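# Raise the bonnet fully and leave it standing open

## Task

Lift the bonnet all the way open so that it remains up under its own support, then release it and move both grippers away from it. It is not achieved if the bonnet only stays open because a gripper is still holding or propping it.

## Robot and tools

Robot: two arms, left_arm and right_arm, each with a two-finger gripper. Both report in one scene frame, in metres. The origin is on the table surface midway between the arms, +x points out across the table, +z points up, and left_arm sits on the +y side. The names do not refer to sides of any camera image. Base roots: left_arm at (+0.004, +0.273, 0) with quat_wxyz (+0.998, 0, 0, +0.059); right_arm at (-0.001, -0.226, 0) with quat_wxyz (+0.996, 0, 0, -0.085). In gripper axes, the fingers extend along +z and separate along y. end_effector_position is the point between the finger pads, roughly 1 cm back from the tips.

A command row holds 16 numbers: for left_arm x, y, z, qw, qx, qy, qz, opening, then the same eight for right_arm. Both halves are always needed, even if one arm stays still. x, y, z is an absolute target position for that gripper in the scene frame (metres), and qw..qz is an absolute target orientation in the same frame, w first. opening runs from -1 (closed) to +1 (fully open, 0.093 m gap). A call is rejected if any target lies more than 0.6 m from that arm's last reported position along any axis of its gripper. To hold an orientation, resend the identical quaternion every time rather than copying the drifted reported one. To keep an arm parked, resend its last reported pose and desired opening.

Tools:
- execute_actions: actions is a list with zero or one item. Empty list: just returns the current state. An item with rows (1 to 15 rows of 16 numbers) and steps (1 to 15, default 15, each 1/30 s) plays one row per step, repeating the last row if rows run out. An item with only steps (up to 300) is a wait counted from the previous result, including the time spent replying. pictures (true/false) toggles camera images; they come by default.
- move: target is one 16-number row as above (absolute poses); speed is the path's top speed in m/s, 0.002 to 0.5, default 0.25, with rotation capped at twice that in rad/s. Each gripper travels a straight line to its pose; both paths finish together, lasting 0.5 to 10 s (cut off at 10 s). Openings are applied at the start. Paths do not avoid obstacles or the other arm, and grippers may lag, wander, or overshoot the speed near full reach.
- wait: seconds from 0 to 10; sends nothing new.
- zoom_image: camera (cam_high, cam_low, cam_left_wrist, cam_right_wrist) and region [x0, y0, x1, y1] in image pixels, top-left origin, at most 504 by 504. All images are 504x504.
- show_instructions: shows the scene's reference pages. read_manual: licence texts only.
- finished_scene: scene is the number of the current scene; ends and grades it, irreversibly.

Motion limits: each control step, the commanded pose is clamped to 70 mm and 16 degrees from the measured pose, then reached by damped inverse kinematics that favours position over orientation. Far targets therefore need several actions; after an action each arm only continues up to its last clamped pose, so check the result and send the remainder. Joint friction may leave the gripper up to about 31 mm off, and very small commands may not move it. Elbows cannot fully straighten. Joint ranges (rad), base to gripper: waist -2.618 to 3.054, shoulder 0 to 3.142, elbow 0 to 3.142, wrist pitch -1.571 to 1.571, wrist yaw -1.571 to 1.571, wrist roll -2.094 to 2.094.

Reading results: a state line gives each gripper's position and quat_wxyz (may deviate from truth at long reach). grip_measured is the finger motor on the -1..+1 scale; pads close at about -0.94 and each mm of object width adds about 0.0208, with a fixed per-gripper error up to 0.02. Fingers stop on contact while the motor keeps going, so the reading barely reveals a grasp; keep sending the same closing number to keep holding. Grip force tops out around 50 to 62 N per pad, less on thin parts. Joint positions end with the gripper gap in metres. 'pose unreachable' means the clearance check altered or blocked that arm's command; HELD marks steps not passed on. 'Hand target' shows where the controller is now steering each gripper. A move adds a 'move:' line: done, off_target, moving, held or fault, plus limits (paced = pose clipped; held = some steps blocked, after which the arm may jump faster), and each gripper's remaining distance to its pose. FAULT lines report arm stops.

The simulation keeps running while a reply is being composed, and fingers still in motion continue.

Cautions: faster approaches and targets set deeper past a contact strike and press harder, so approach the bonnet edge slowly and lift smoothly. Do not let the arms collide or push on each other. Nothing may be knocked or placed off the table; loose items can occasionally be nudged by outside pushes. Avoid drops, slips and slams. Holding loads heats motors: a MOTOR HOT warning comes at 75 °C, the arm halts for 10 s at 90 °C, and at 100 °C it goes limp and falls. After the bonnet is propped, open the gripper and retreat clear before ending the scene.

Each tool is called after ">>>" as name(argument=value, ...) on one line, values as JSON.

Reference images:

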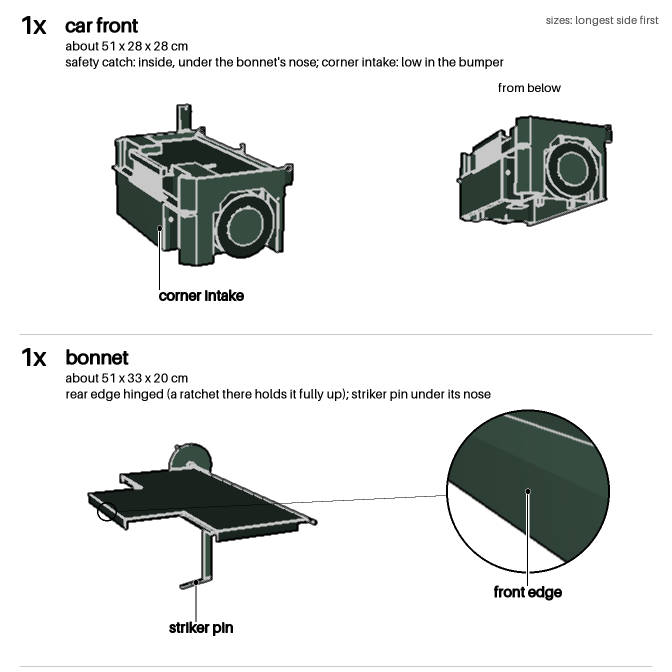

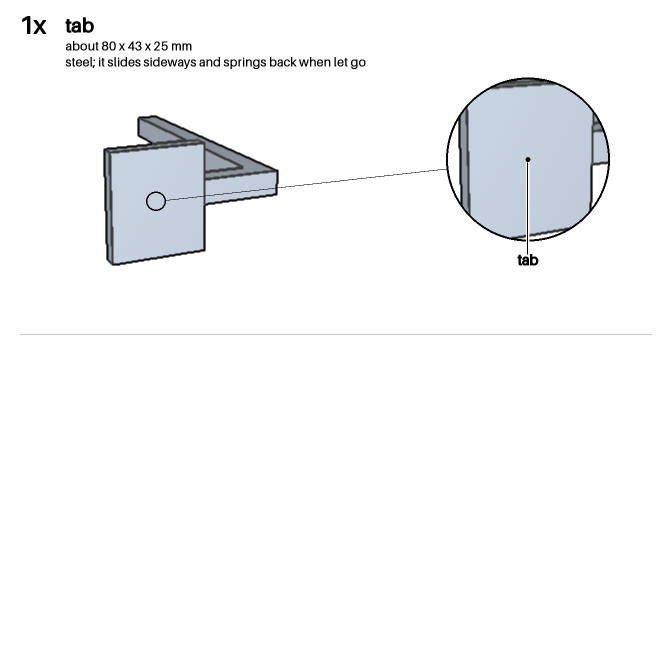

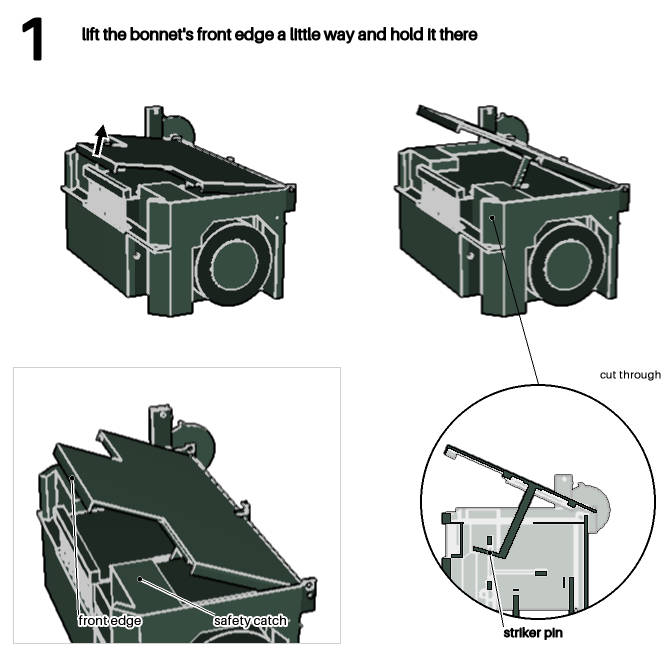

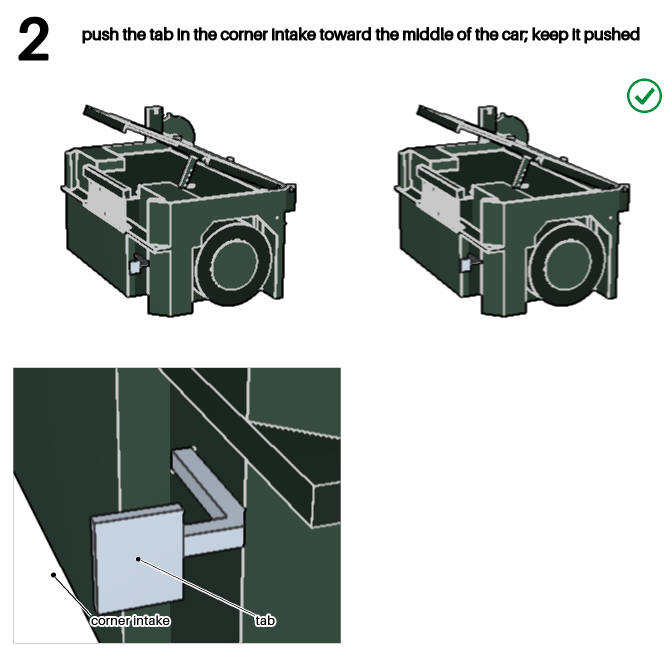

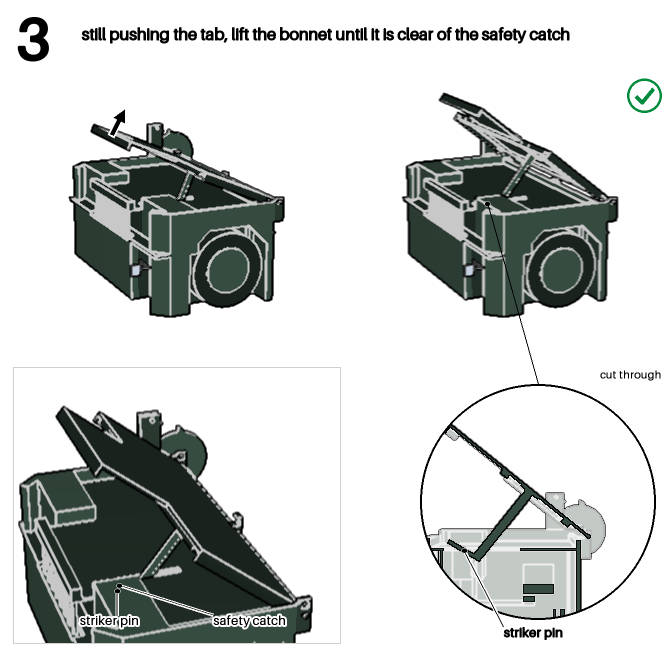

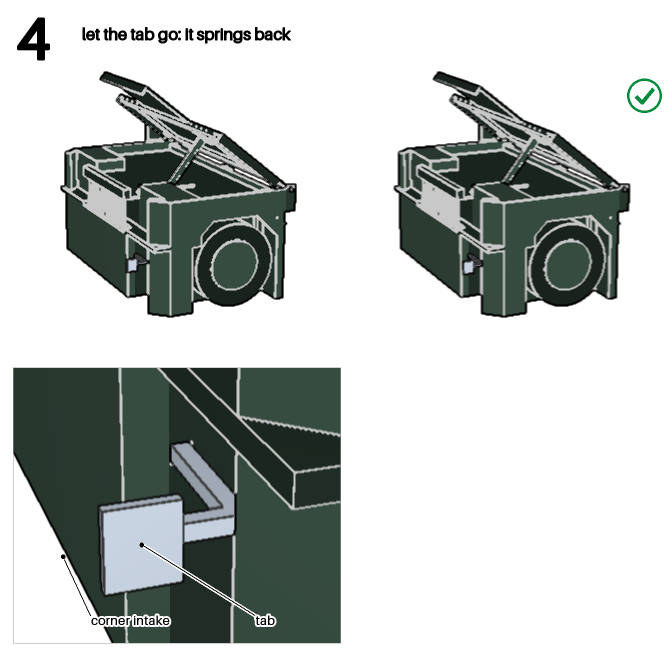

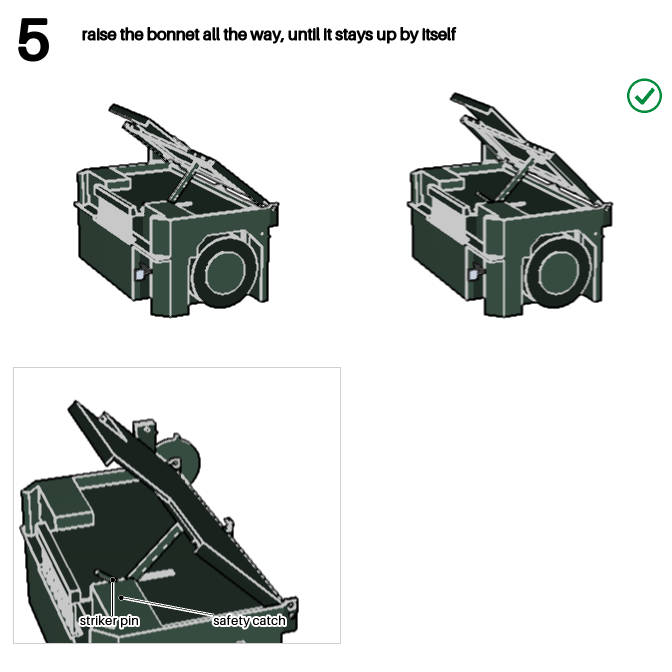

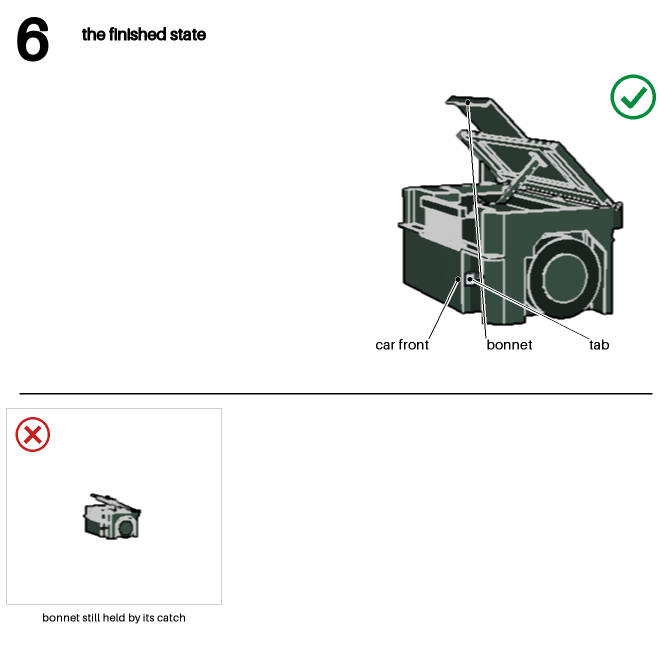

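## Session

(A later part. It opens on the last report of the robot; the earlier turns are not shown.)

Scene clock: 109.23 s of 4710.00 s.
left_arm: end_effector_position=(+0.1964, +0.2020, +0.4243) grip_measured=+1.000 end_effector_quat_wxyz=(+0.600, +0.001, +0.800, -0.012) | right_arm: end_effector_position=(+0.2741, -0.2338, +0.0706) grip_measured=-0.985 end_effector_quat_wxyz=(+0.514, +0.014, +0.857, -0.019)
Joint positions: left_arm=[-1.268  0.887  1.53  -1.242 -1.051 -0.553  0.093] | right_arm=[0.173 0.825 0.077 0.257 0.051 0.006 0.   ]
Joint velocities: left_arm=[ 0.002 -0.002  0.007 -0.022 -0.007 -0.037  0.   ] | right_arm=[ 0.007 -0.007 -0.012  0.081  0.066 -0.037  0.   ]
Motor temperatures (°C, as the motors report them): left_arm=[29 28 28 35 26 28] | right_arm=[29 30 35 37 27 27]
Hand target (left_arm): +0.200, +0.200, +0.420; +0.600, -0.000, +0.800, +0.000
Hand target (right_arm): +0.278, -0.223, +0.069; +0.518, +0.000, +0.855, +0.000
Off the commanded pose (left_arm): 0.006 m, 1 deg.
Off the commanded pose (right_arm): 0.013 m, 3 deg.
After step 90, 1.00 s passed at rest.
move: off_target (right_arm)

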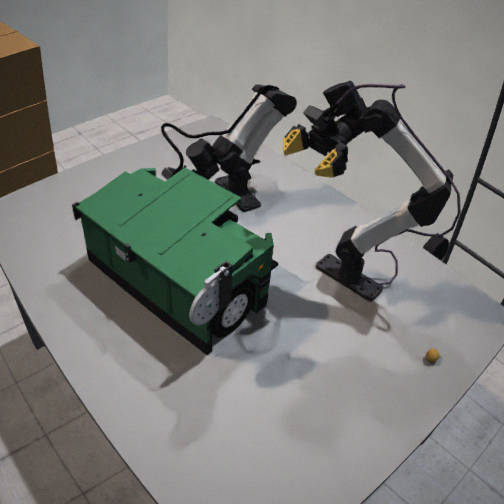

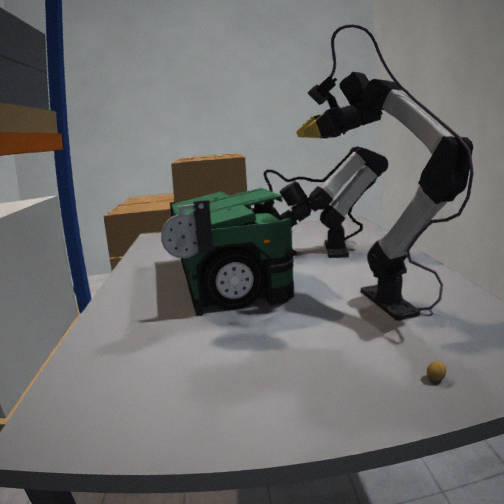

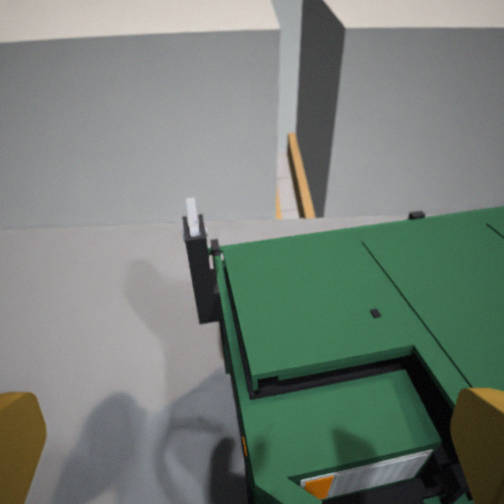

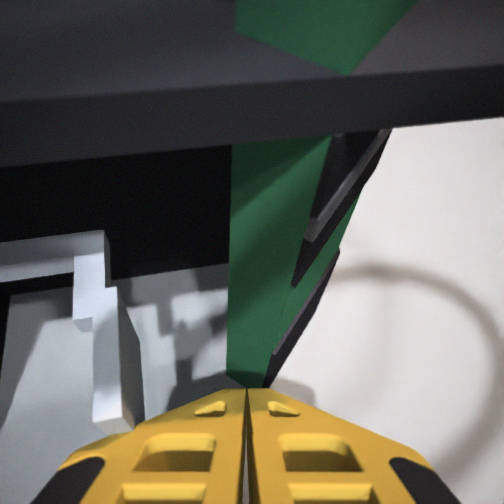

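>>> move(target=[0.14,0.09,0.31,0.683,0.183,0.683,-0.183,-1, 0.274,-0.230,0.07,0.52,0,0.854,0,-1], speed=0.12)

Scene clock: 121.93 s of 4710.00 s.
left_arm: end_effector_position=(+0.1422, +0.0913, +0.3115) grip_measured=-0.985 end_effector_quat_wxyz=(+0.675, +0.178, +0.694, -0.176) | right_arm: end_effector_position=(+0.2739, -0.2339, +0.0705) grip_measured=-0.985 end_effector_quat_wxyz=(+0.515, +0.010, +0.857, -0.010)
Joint positions: left_arm=[-1.782  0.498  0.586 -0.155 -1.155 -0.065  0.   ] | right_arm=[ 0.145  0.823  0.075  0.258  0.006 -0.005  0.   ]
Joint velocities: left_arm=[ 0.002  0.002  0.002  0.081  0.051 -0.007  0.   ] | right_arm=[ 0.002  0.007 -0.007  0.037  0.051  0.007  0.   ]
Motor temperatures (°C, as the motors report them): left_arm=[29 28 28 36 26 28] | right_arm=[29 30 36 39 27 27]
Hand target (left_arm): +0.140, +0.091, +0.310; +0.675, +0.180, +0.690, -0.186
Hand target (right_arm): +0.274, -0.230, +0.070; +0.520, +0.000, +0.854, -0.000
Off the commanded pose (left_arm): 0.003 m, 2 deg.
Off the commanded pose (right_arm): 0.004 m, 2 deg.
After step 90, 6.70 s passed at rest.
move: done

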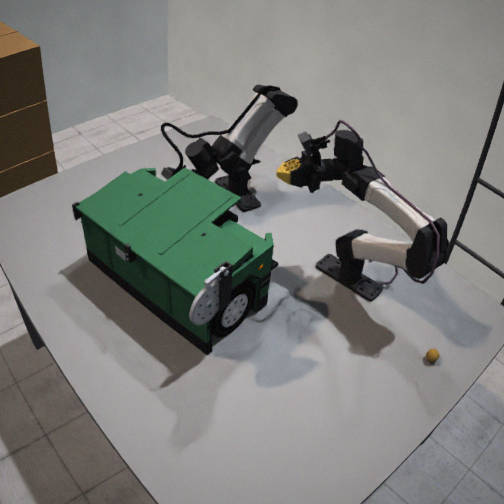

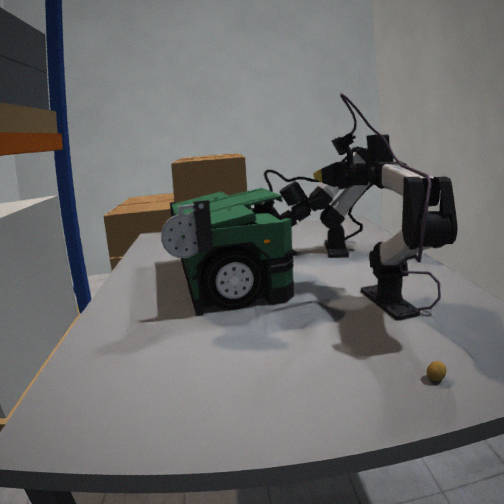

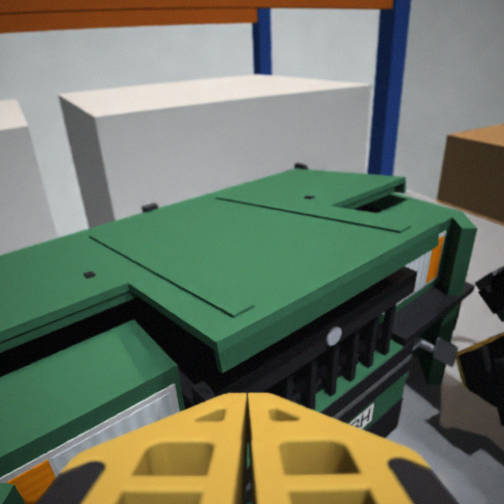

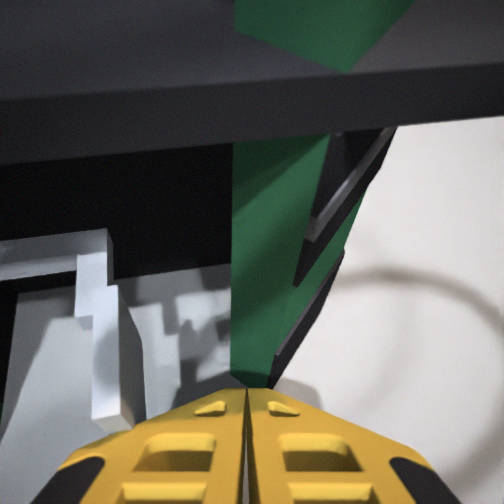

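>>> move(target=[0.165,0.075,0.245,0.683,0.183,0.683,-0.183,-1, 0.274,-0.230,0.07,0.52,0,0.854,0,-1], speed=0.06)

Scene clock: 129.50 s of 4710.00 s.
left_arm: end_effector_position=(+0.1633, +0.0755, +0.2515) grip_measured=-0.985 end_effector_quat_wxyz=(+0.684, +0.180, +0.682, -0.188) | right_arm: end_effector_position=(+0.2739, -0.2339, +0.0704) grip_measured=-0.985 end_effector_quat_wxyz=(+0.514, +0.010, +0.857, -0.010)
Joint positions: left_arm=[-1.573  0.498  0.298  0.21  -0.929 -0.002  0.   ] | right_arm=[ 0.145  0.823  0.075  0.258  0.006 -0.005  0.   ]
Joint velocities: left_arm=[ 0.002 -0.007 -0.002  0.051 -0.007  0.022  0.   ] | right_arm=[-0.017  0.012  0.007  0.022 -0.051 -0.066  0.   ]
Motor temperatures (°C, as the motors report them): left_arm=[29 28 28 36 26 28] | right_arm=[29 30 36 40 27 27]
Hand target (left_arm): +0.165, +0.074, +0.246; +0.684, +0.184, +0.682, -0.183
Hand target (right_arm): +0.274, -0.230, +0.070; +0.520, +0.000, +0.854, -0.000
Off the commanded pose (left_arm): 0.007 m, 1 deg.
Off the commanded pose (right_arm): 0.004 m, 2 deg.
After step 90, 2.77 s passed at rest.
move: done

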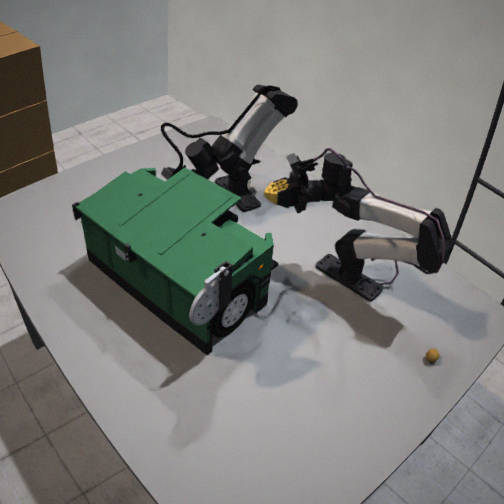

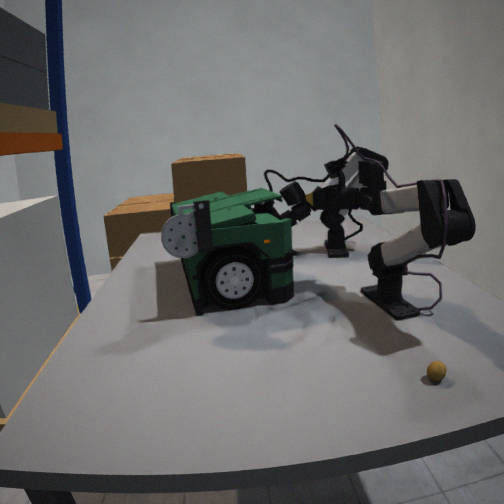

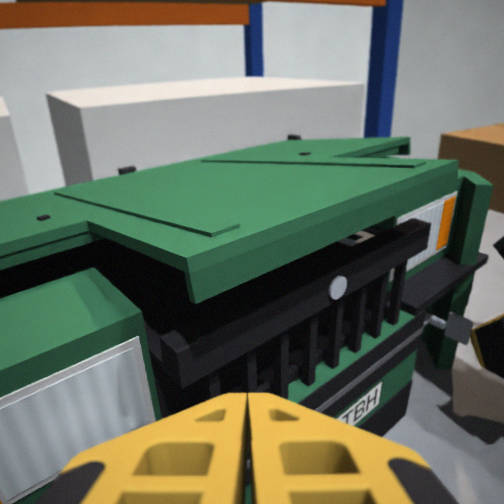

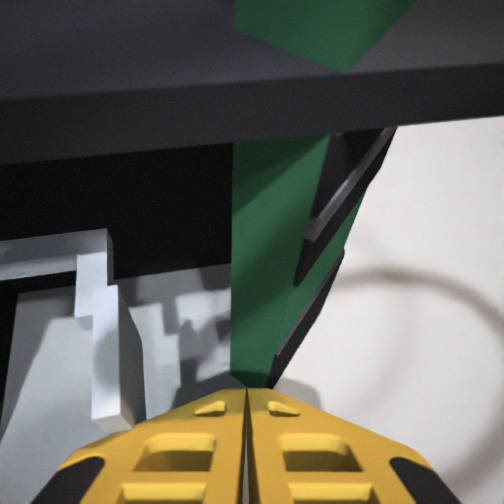

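>>> move(target=[0.19,0.06,0.212,0.683,0.183,0.683,-0.183,-1, 0.274,-0.230,0.07,0.52,0,0.854,0,-1], speed=0.05)

Scene clock: 137.47 s of 4710.00 s.
left_arm: end_effector_position=(+0.1885, +0.0589, +0.2201) grip_measured=-0.985 end_effector_quat_wxyz=(+0.686, +0.178, +0.680, -0.189) | right_arm: end_effector_position=(+0.2739, -0.2339, +0.0704) grip_measured=-0.985 end_effector_quat_wxyz=(+0.514, +0.010, +0.857, -0.010)
Joint positions: left_arm=[-1.402  0.701  0.192  0.525 -0.758 -0.002  0.   ] | right_arm=[ 0.145  0.823  0.075  0.258  0.006 -0.005  0.   ]
Joint velocities: left_arm=[ 0.007 -0.007  0.022 -0.007 -0.022  0.022  0.   ] | right_arm=[-0.002  0.002  0.007  0.037  0.022 -0.051  0.   ]
Motor temperatures (°C, as the motors report them): left_arm=[29 28 29 37 26 28] | right_arm=[29 29 36 40 27 27]
Hand target (left_arm): +0.190, +0.059, +0.212; +0.684, +0.184, +0.682, -0.182
Hand target (right_arm): +0.274, -0.230, +0.070; +0.520, +0.000, +0.854, -0.000
Off the commanded pose (left_arm): 0.008 m, 1 deg.
Off the commanded pose (right_arm): 0.004 m, 2 deg.
After step 90, 3.33 s passed at rest.
move: done

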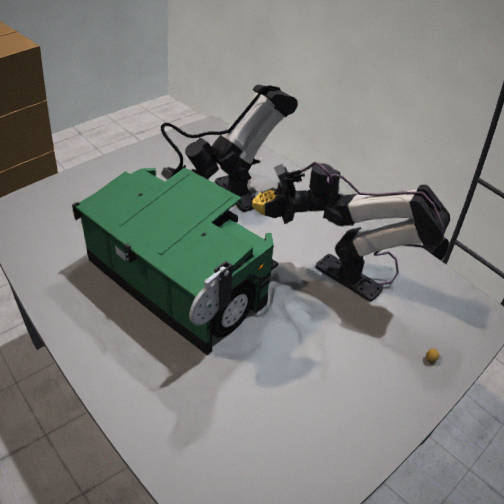

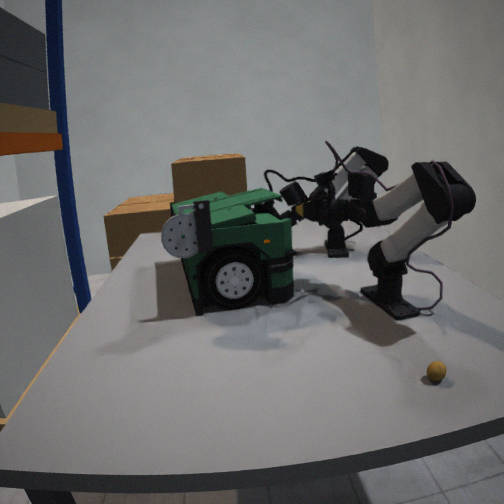

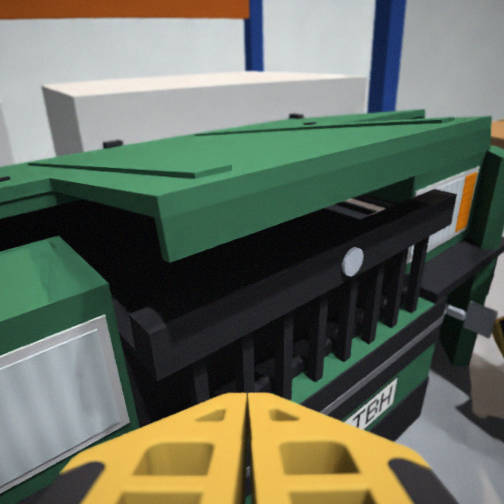

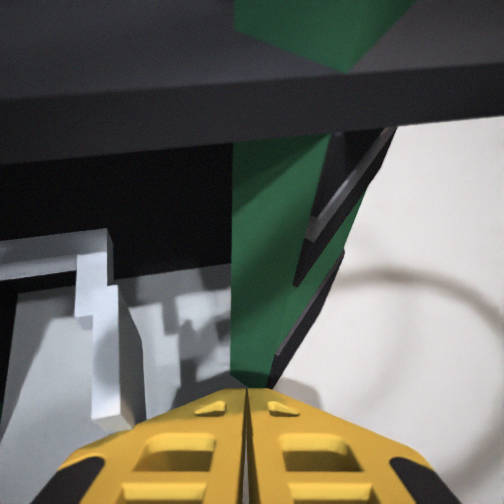

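>>> move(target=[0.212,0.047,0.222,0.683,0.183,0.683,-0.183,-1, 0.274,-0.230,0.07,0.52,0,0.854,0,-1], speed=0.03)

Scene clock: 143.90 s of 4710.00 s.
left_arm: end_effector_position=(+0.2086, +0.0506, +0.2099) grip_measured=-0.985 end_effector_quat_wxyz=(+0.676, +0.191, +0.690, -0.174) | right_arm: end_effector_position=(+0.2739, -0.2339, +0.0704) grip_measured=-0.985 end_effector_quat_wxyz=(+0.514, +0.010, +0.857, -0.010)
Joint positions: left_arm=[-1.291  0.828  0.217  0.579 -0.651 -0.002  0.   ] | right_arm=[ 0.145  0.823  0.075  0.258  0.006 -0.005  0.   ]
Joint velocities: left_arm=[-0.002 -0.002 -0.007  0.051  0.007 -0.007  0.   ] | right_arm=[ 0.002  0.017  0.007 -0.007 -0.007  0.022  0.   ]
Motor temperatures (°C, as the motors report them): left_arm=[29 28 29 38 26 28] | right_arm=[29 29 36 40 27 27]
Hand target (left_arm): +0.212, +0.047, +0.222; +0.684, +0.184, +0.682, -0.182
Hand target (right_arm): +0.274, -0.230, +0.070; +0.520, +0.000, +0.854, -0.000
Off the commanded pose (left_arm): 0.013 m, 2 deg.
Off the commanded pose (right_arm): 0.004 m, 2 deg.
After step 90, 2.27 s passed at rest.
move: off_target (left_arm)

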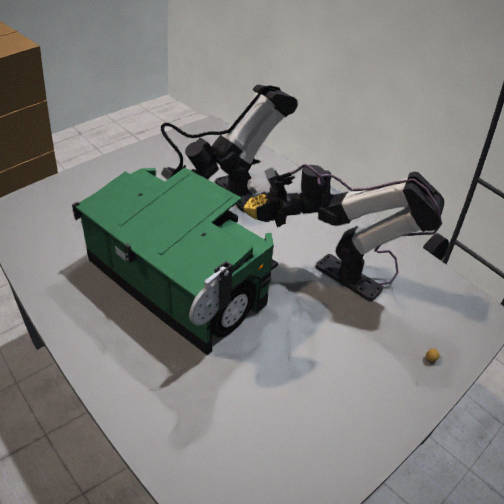

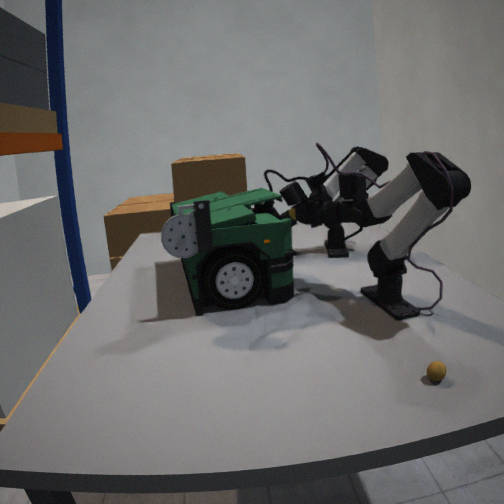

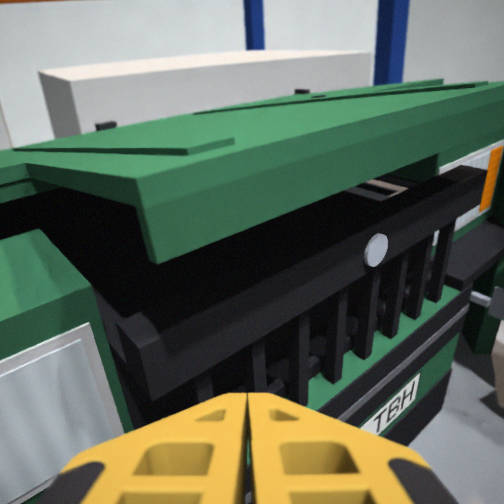

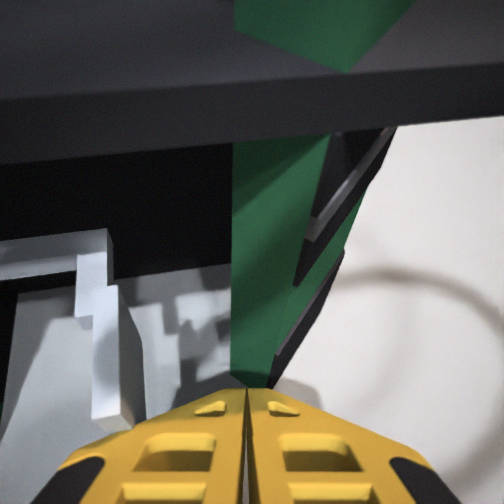

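>>> move(target=[0.21,0.05,0.248,0.683,0.183,0.683,-0.183,-1, 0.274,-0.230,0.07,0.52,0,0.854,0,-1], speed=0.03)

Scene clock: 152.17 s of 4710.00 s.
left_arm: end_effector_position=(+0.2087, +0.0495, +0.2325) grip_measured=-0.985 end_effector_quat_wxyz=(+0.674, +0.194, +0.691, -0.173) | right_arm: end_effector_position=(+0.2739, -0.2339, +0.0704) grip_measured=-0.985 end_effector_quat_wxyz=(+0.514, +0.010, +0.857, -0.010)
Joint positions: left_arm=[-1.291  0.777  0.305  0.433 -0.647 -0.002  0.   ] | right_arm=[ 0.145  0.823  0.075  0.258  0.006 -0.005  0.   ]
Joint velocities: left_arm=[ 0.007 -0.002 -0.002 -0.007 -0.037  0.081  0.   ] | right_arm=[-0.012  0.012 -0.002  0.007  0.007 -0.007  0.   ]
Motor temperatures (°C, as the motors report them): left_arm=[29 28 31 38 26 28] | right_arm=[29 29 36 41 27 27]
Hand target (left_arm): +0.210, +0.051, +0.248; +0.683, +0.183, +0.683, -0.183
Hand target (right_arm): +0.274, -0.230, +0.070; +0.520, +0.000, +0.854, -0.000
Off the commanded pose (left_arm): 0.016 m, 2 deg.
Off the commanded pose (right_arm): 0.004 m, 2 deg.
After step 90, 3.80 s passed at rest.
move: off_target (left_arm)

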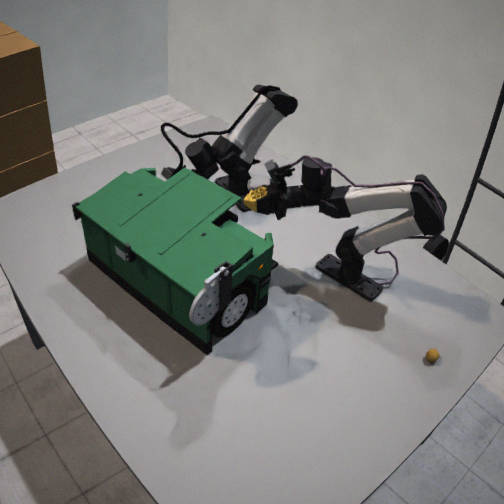

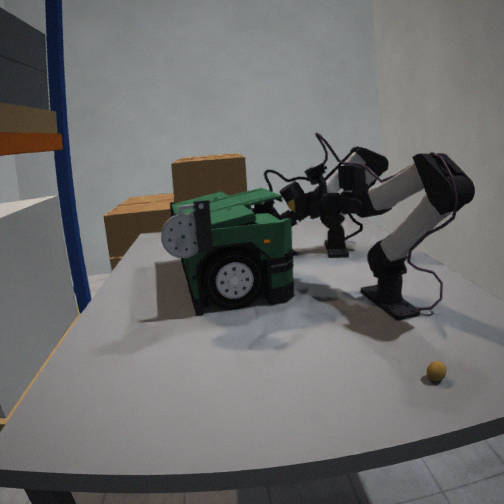

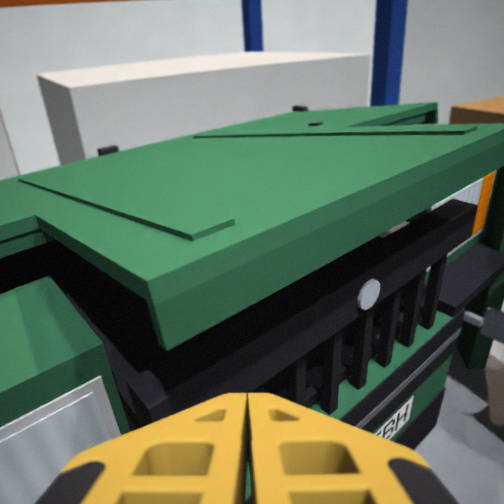

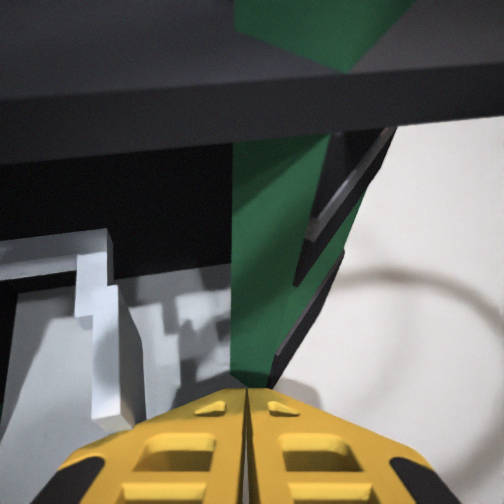

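>>> move(target=[0.236,0.035,0.242,0.683,0.183,0.683,-0.183,-1, 0.274,-0.230,0.07,0.52,0,0.854,0,-1], speed=0.02)

Scene clock: 159.40 s of 4710.00 s.
left_arm: end_effector_position=(+0.2320, +0.0386, +0.2283) grip_measured=-0.985 end_effector_quat_wxyz=(+0.674, +0.192, +0.692, -0.173) | right_arm: end_effector_position=(+0.2739, -0.2339, +0.0704) grip_measured=-0.985 end_effector_quat_wxyz=(+0.514, +0.010, +0.857, -0.010)
Joint positions: left_arm=[-1.192  0.924  0.329  0.558 -0.551 -0.002  0.   ] | right_arm=[ 0.145  0.823  0.075  0.258  0.006 -0.005  0.   ]
Joint velocities: left_arm=[-0.002  0.007 -0.012  0.022  0.066 -0.066  0.   ] | right_arm=[-0.017 -0.002 -0.007 -0.051 -0.037 -0.051  0.   ]
Motor temperatures (°C, as the motors report them): left_arm=[29 28 32 39 26 28] | right_arm=[29 29 36 41 27 27]
Hand target (left_arm): +0.236, +0.035, +0.242; +0.683, +0.184, +0.683, -0.182
Hand target (right_arm): +0.274, -0.230, +0.070; +0.520, +0.000, +0.854, -0.000
Off the commanded pose (left_arm): 0.015 m, 2 deg.
Off the commanded pose (right_arm): 0.004 m, 2 deg.
After step 90, 2.37 s passed at rest.
move: off_target (left_arm)

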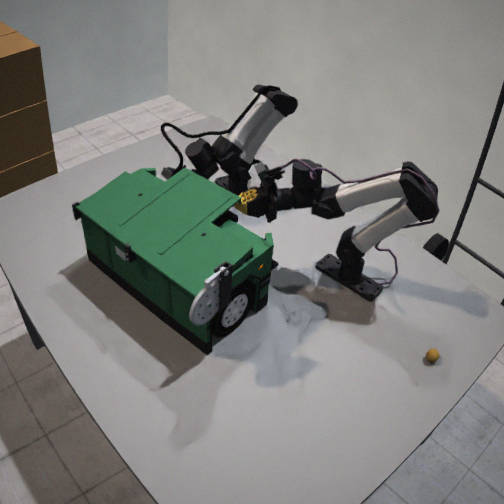

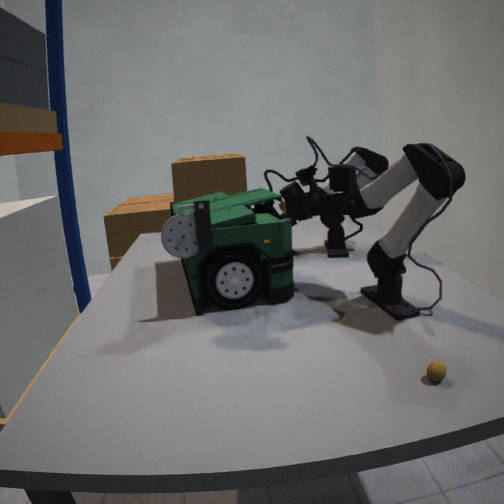

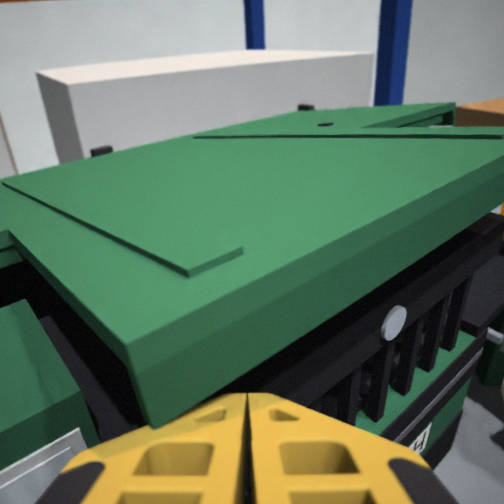

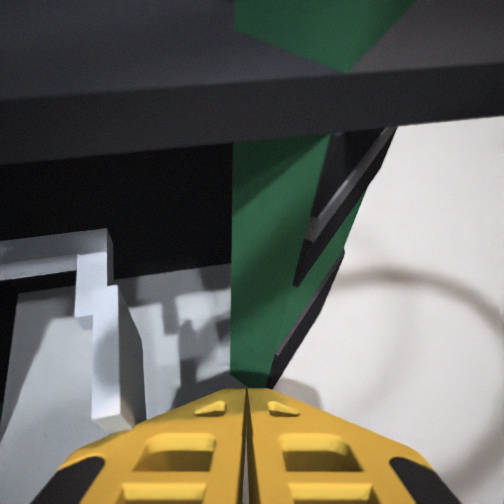

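Tip just at the edge; go 2.5 cm further.

>>> move(target=[0.26,0.022,0.24,0.683,0.183,0.683,-0.183,-1, 0.274,-0.230,0.07,0.52,0,0.854,0,-1], speed=0.02)

Scene clock: 164.50 s of 4710.00 s.
left_arm: end_effector_position=(+0.2467, +0.0300, +0.2213) grip_measured=-0.985 end_effector_quat_wxyz=(+0.671, +0.195, +0.695, -0.173) | right_arm: end_effector_position=(+0.2739, -0.2339, +0.0704) grip_measured=-0.985 end_effector_quat_wxyz=(+0.514, +0.010, +0.857, -0.010)
Joint positions: left_arm=[-1.142  1.031  0.347  0.638 -0.497 -0.002  0.   ] | right_arm=[ 0.145  0.823  0.075  0.258  0.006 -0.005  0.   ]
Joint velocities: left_arm=[-0.012  0.012 -0.002 -0.022  0.007 -0.051  0.   ] | right_arm=[-0.017  0.012 -0.002  0.037 -0.037  0.007  0.   ]
Motor temperatures (°C, as the motors report them): left_arm=[29 28 33 39 26 28] | right_arm=[29 29 36 42 27 27]
Hand target (left_arm): +0.258, +0.024, +0.240; +0.683, +0.184, +0.683, -0.182
Hand target (right_arm): +0.274, -0.230, +0.070; +0.520, +0.000, +0.854, -0.000
Off the commanded pose (left_arm): 0.024 m, 3 deg.
Off the commanded pose (right_arm): 0.004 m, 2 deg.
After step 90, 0.13 s passed at rest.
move: off_target (left_arm)

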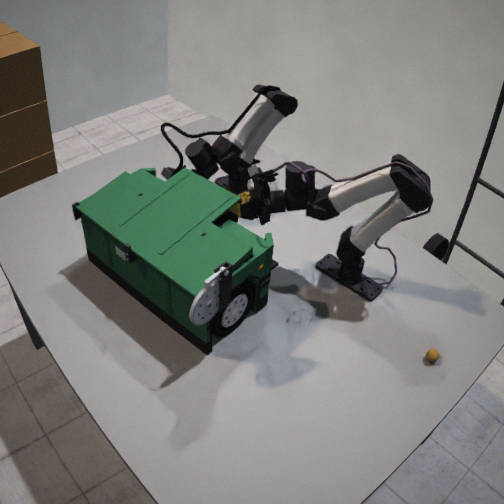

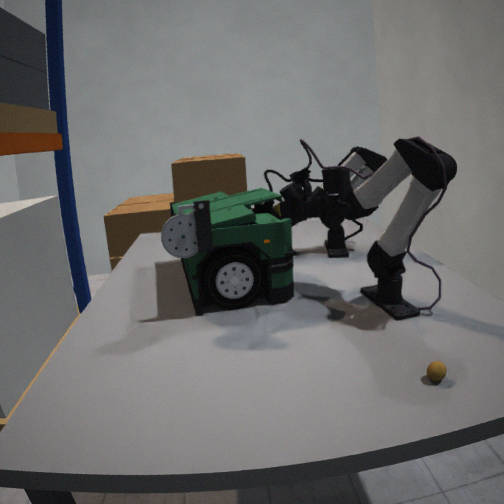

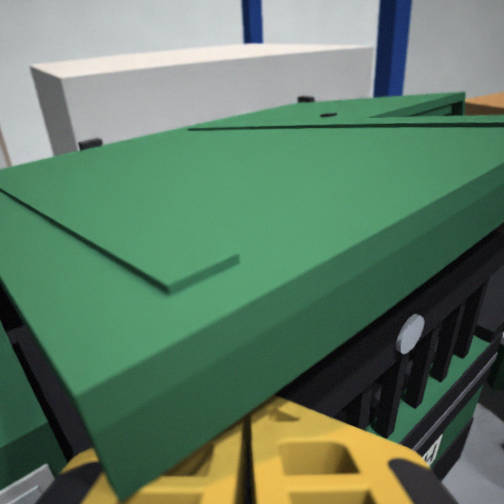

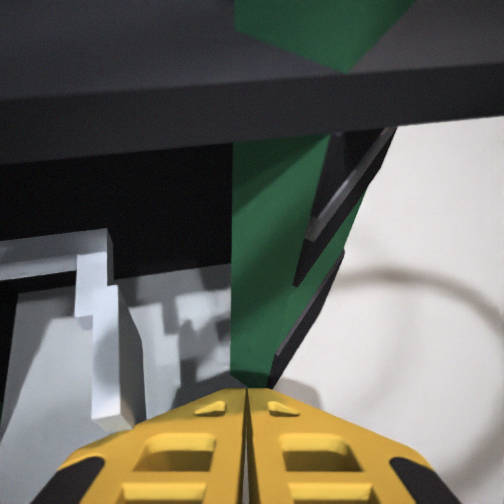

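>>> move(target=[0.25,0.028,0.275,0.683,0.183,0.683,-0.183,-1, 0.272,-0.195,0.072,0.52,0,0.854,0,-1], speed=0.02)

Scene clock: 171.50 s of 4710.00 s.
left_arm: end_effector_position=(+0.2442, +0.0322, +0.2192) grip_measured=-0.985 end_effector_quat_wxyz=(+0.633, +0.227, +0.726, -0.142) | right_arm: end_effector_position=(+0.2666, -0.2031, +0.0646) grip_measured=-0.985 end_effector_quat_wxyz=(+0.504, +0.006, +0.863, -0.017)
Joint positions: left_arm=[-1.144  0.967  0.438  0.348 -0.495 -0.005  0.   ] | right_arm=[0.405 0.817 0.075 0.211 0.239 0.112 0.   ]
Joint velocities: left_arm=[-0.002  0.002  0.002 -0.066 -0.037 -0.095  0.   ] | right_arm=[ 0.012 -0.017  0.002  0.037  0.037 -0.007  0.   ]
Motor temperatures (°C, as the motors report them): left_arm=[29 28 35 41 26 28] | right_arm=[29 29 36 42 27 27]
Hand target (left_arm): +0.246, +0.033, +0.274; +0.682, +0.183, +0.684, -0.183
Hand target (right_arm): +0.271, -0.195, +0.072; +0.519, +0.001, +0.855, +0.002
Off the commanded pose (left_arm): 0.056 m, 10 deg.
Off the commanded pose (right_arm): 0.012 m, 3 deg.
After step 90, 1.00 s passed at rest.
move: off_target (left_arm, right_arm)

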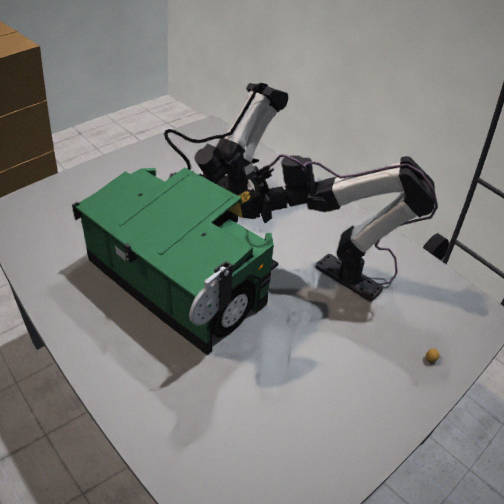

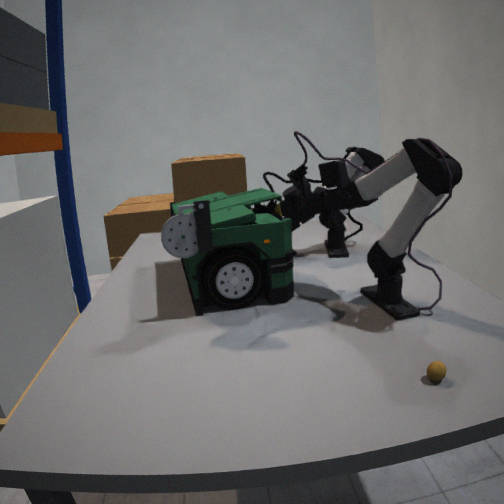

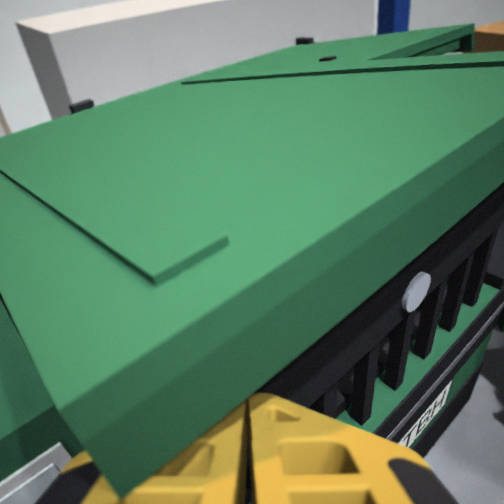

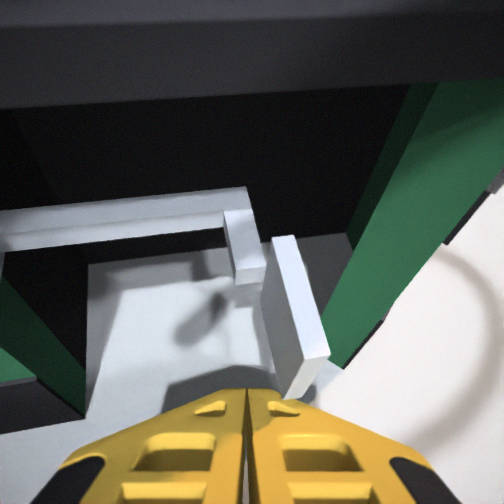

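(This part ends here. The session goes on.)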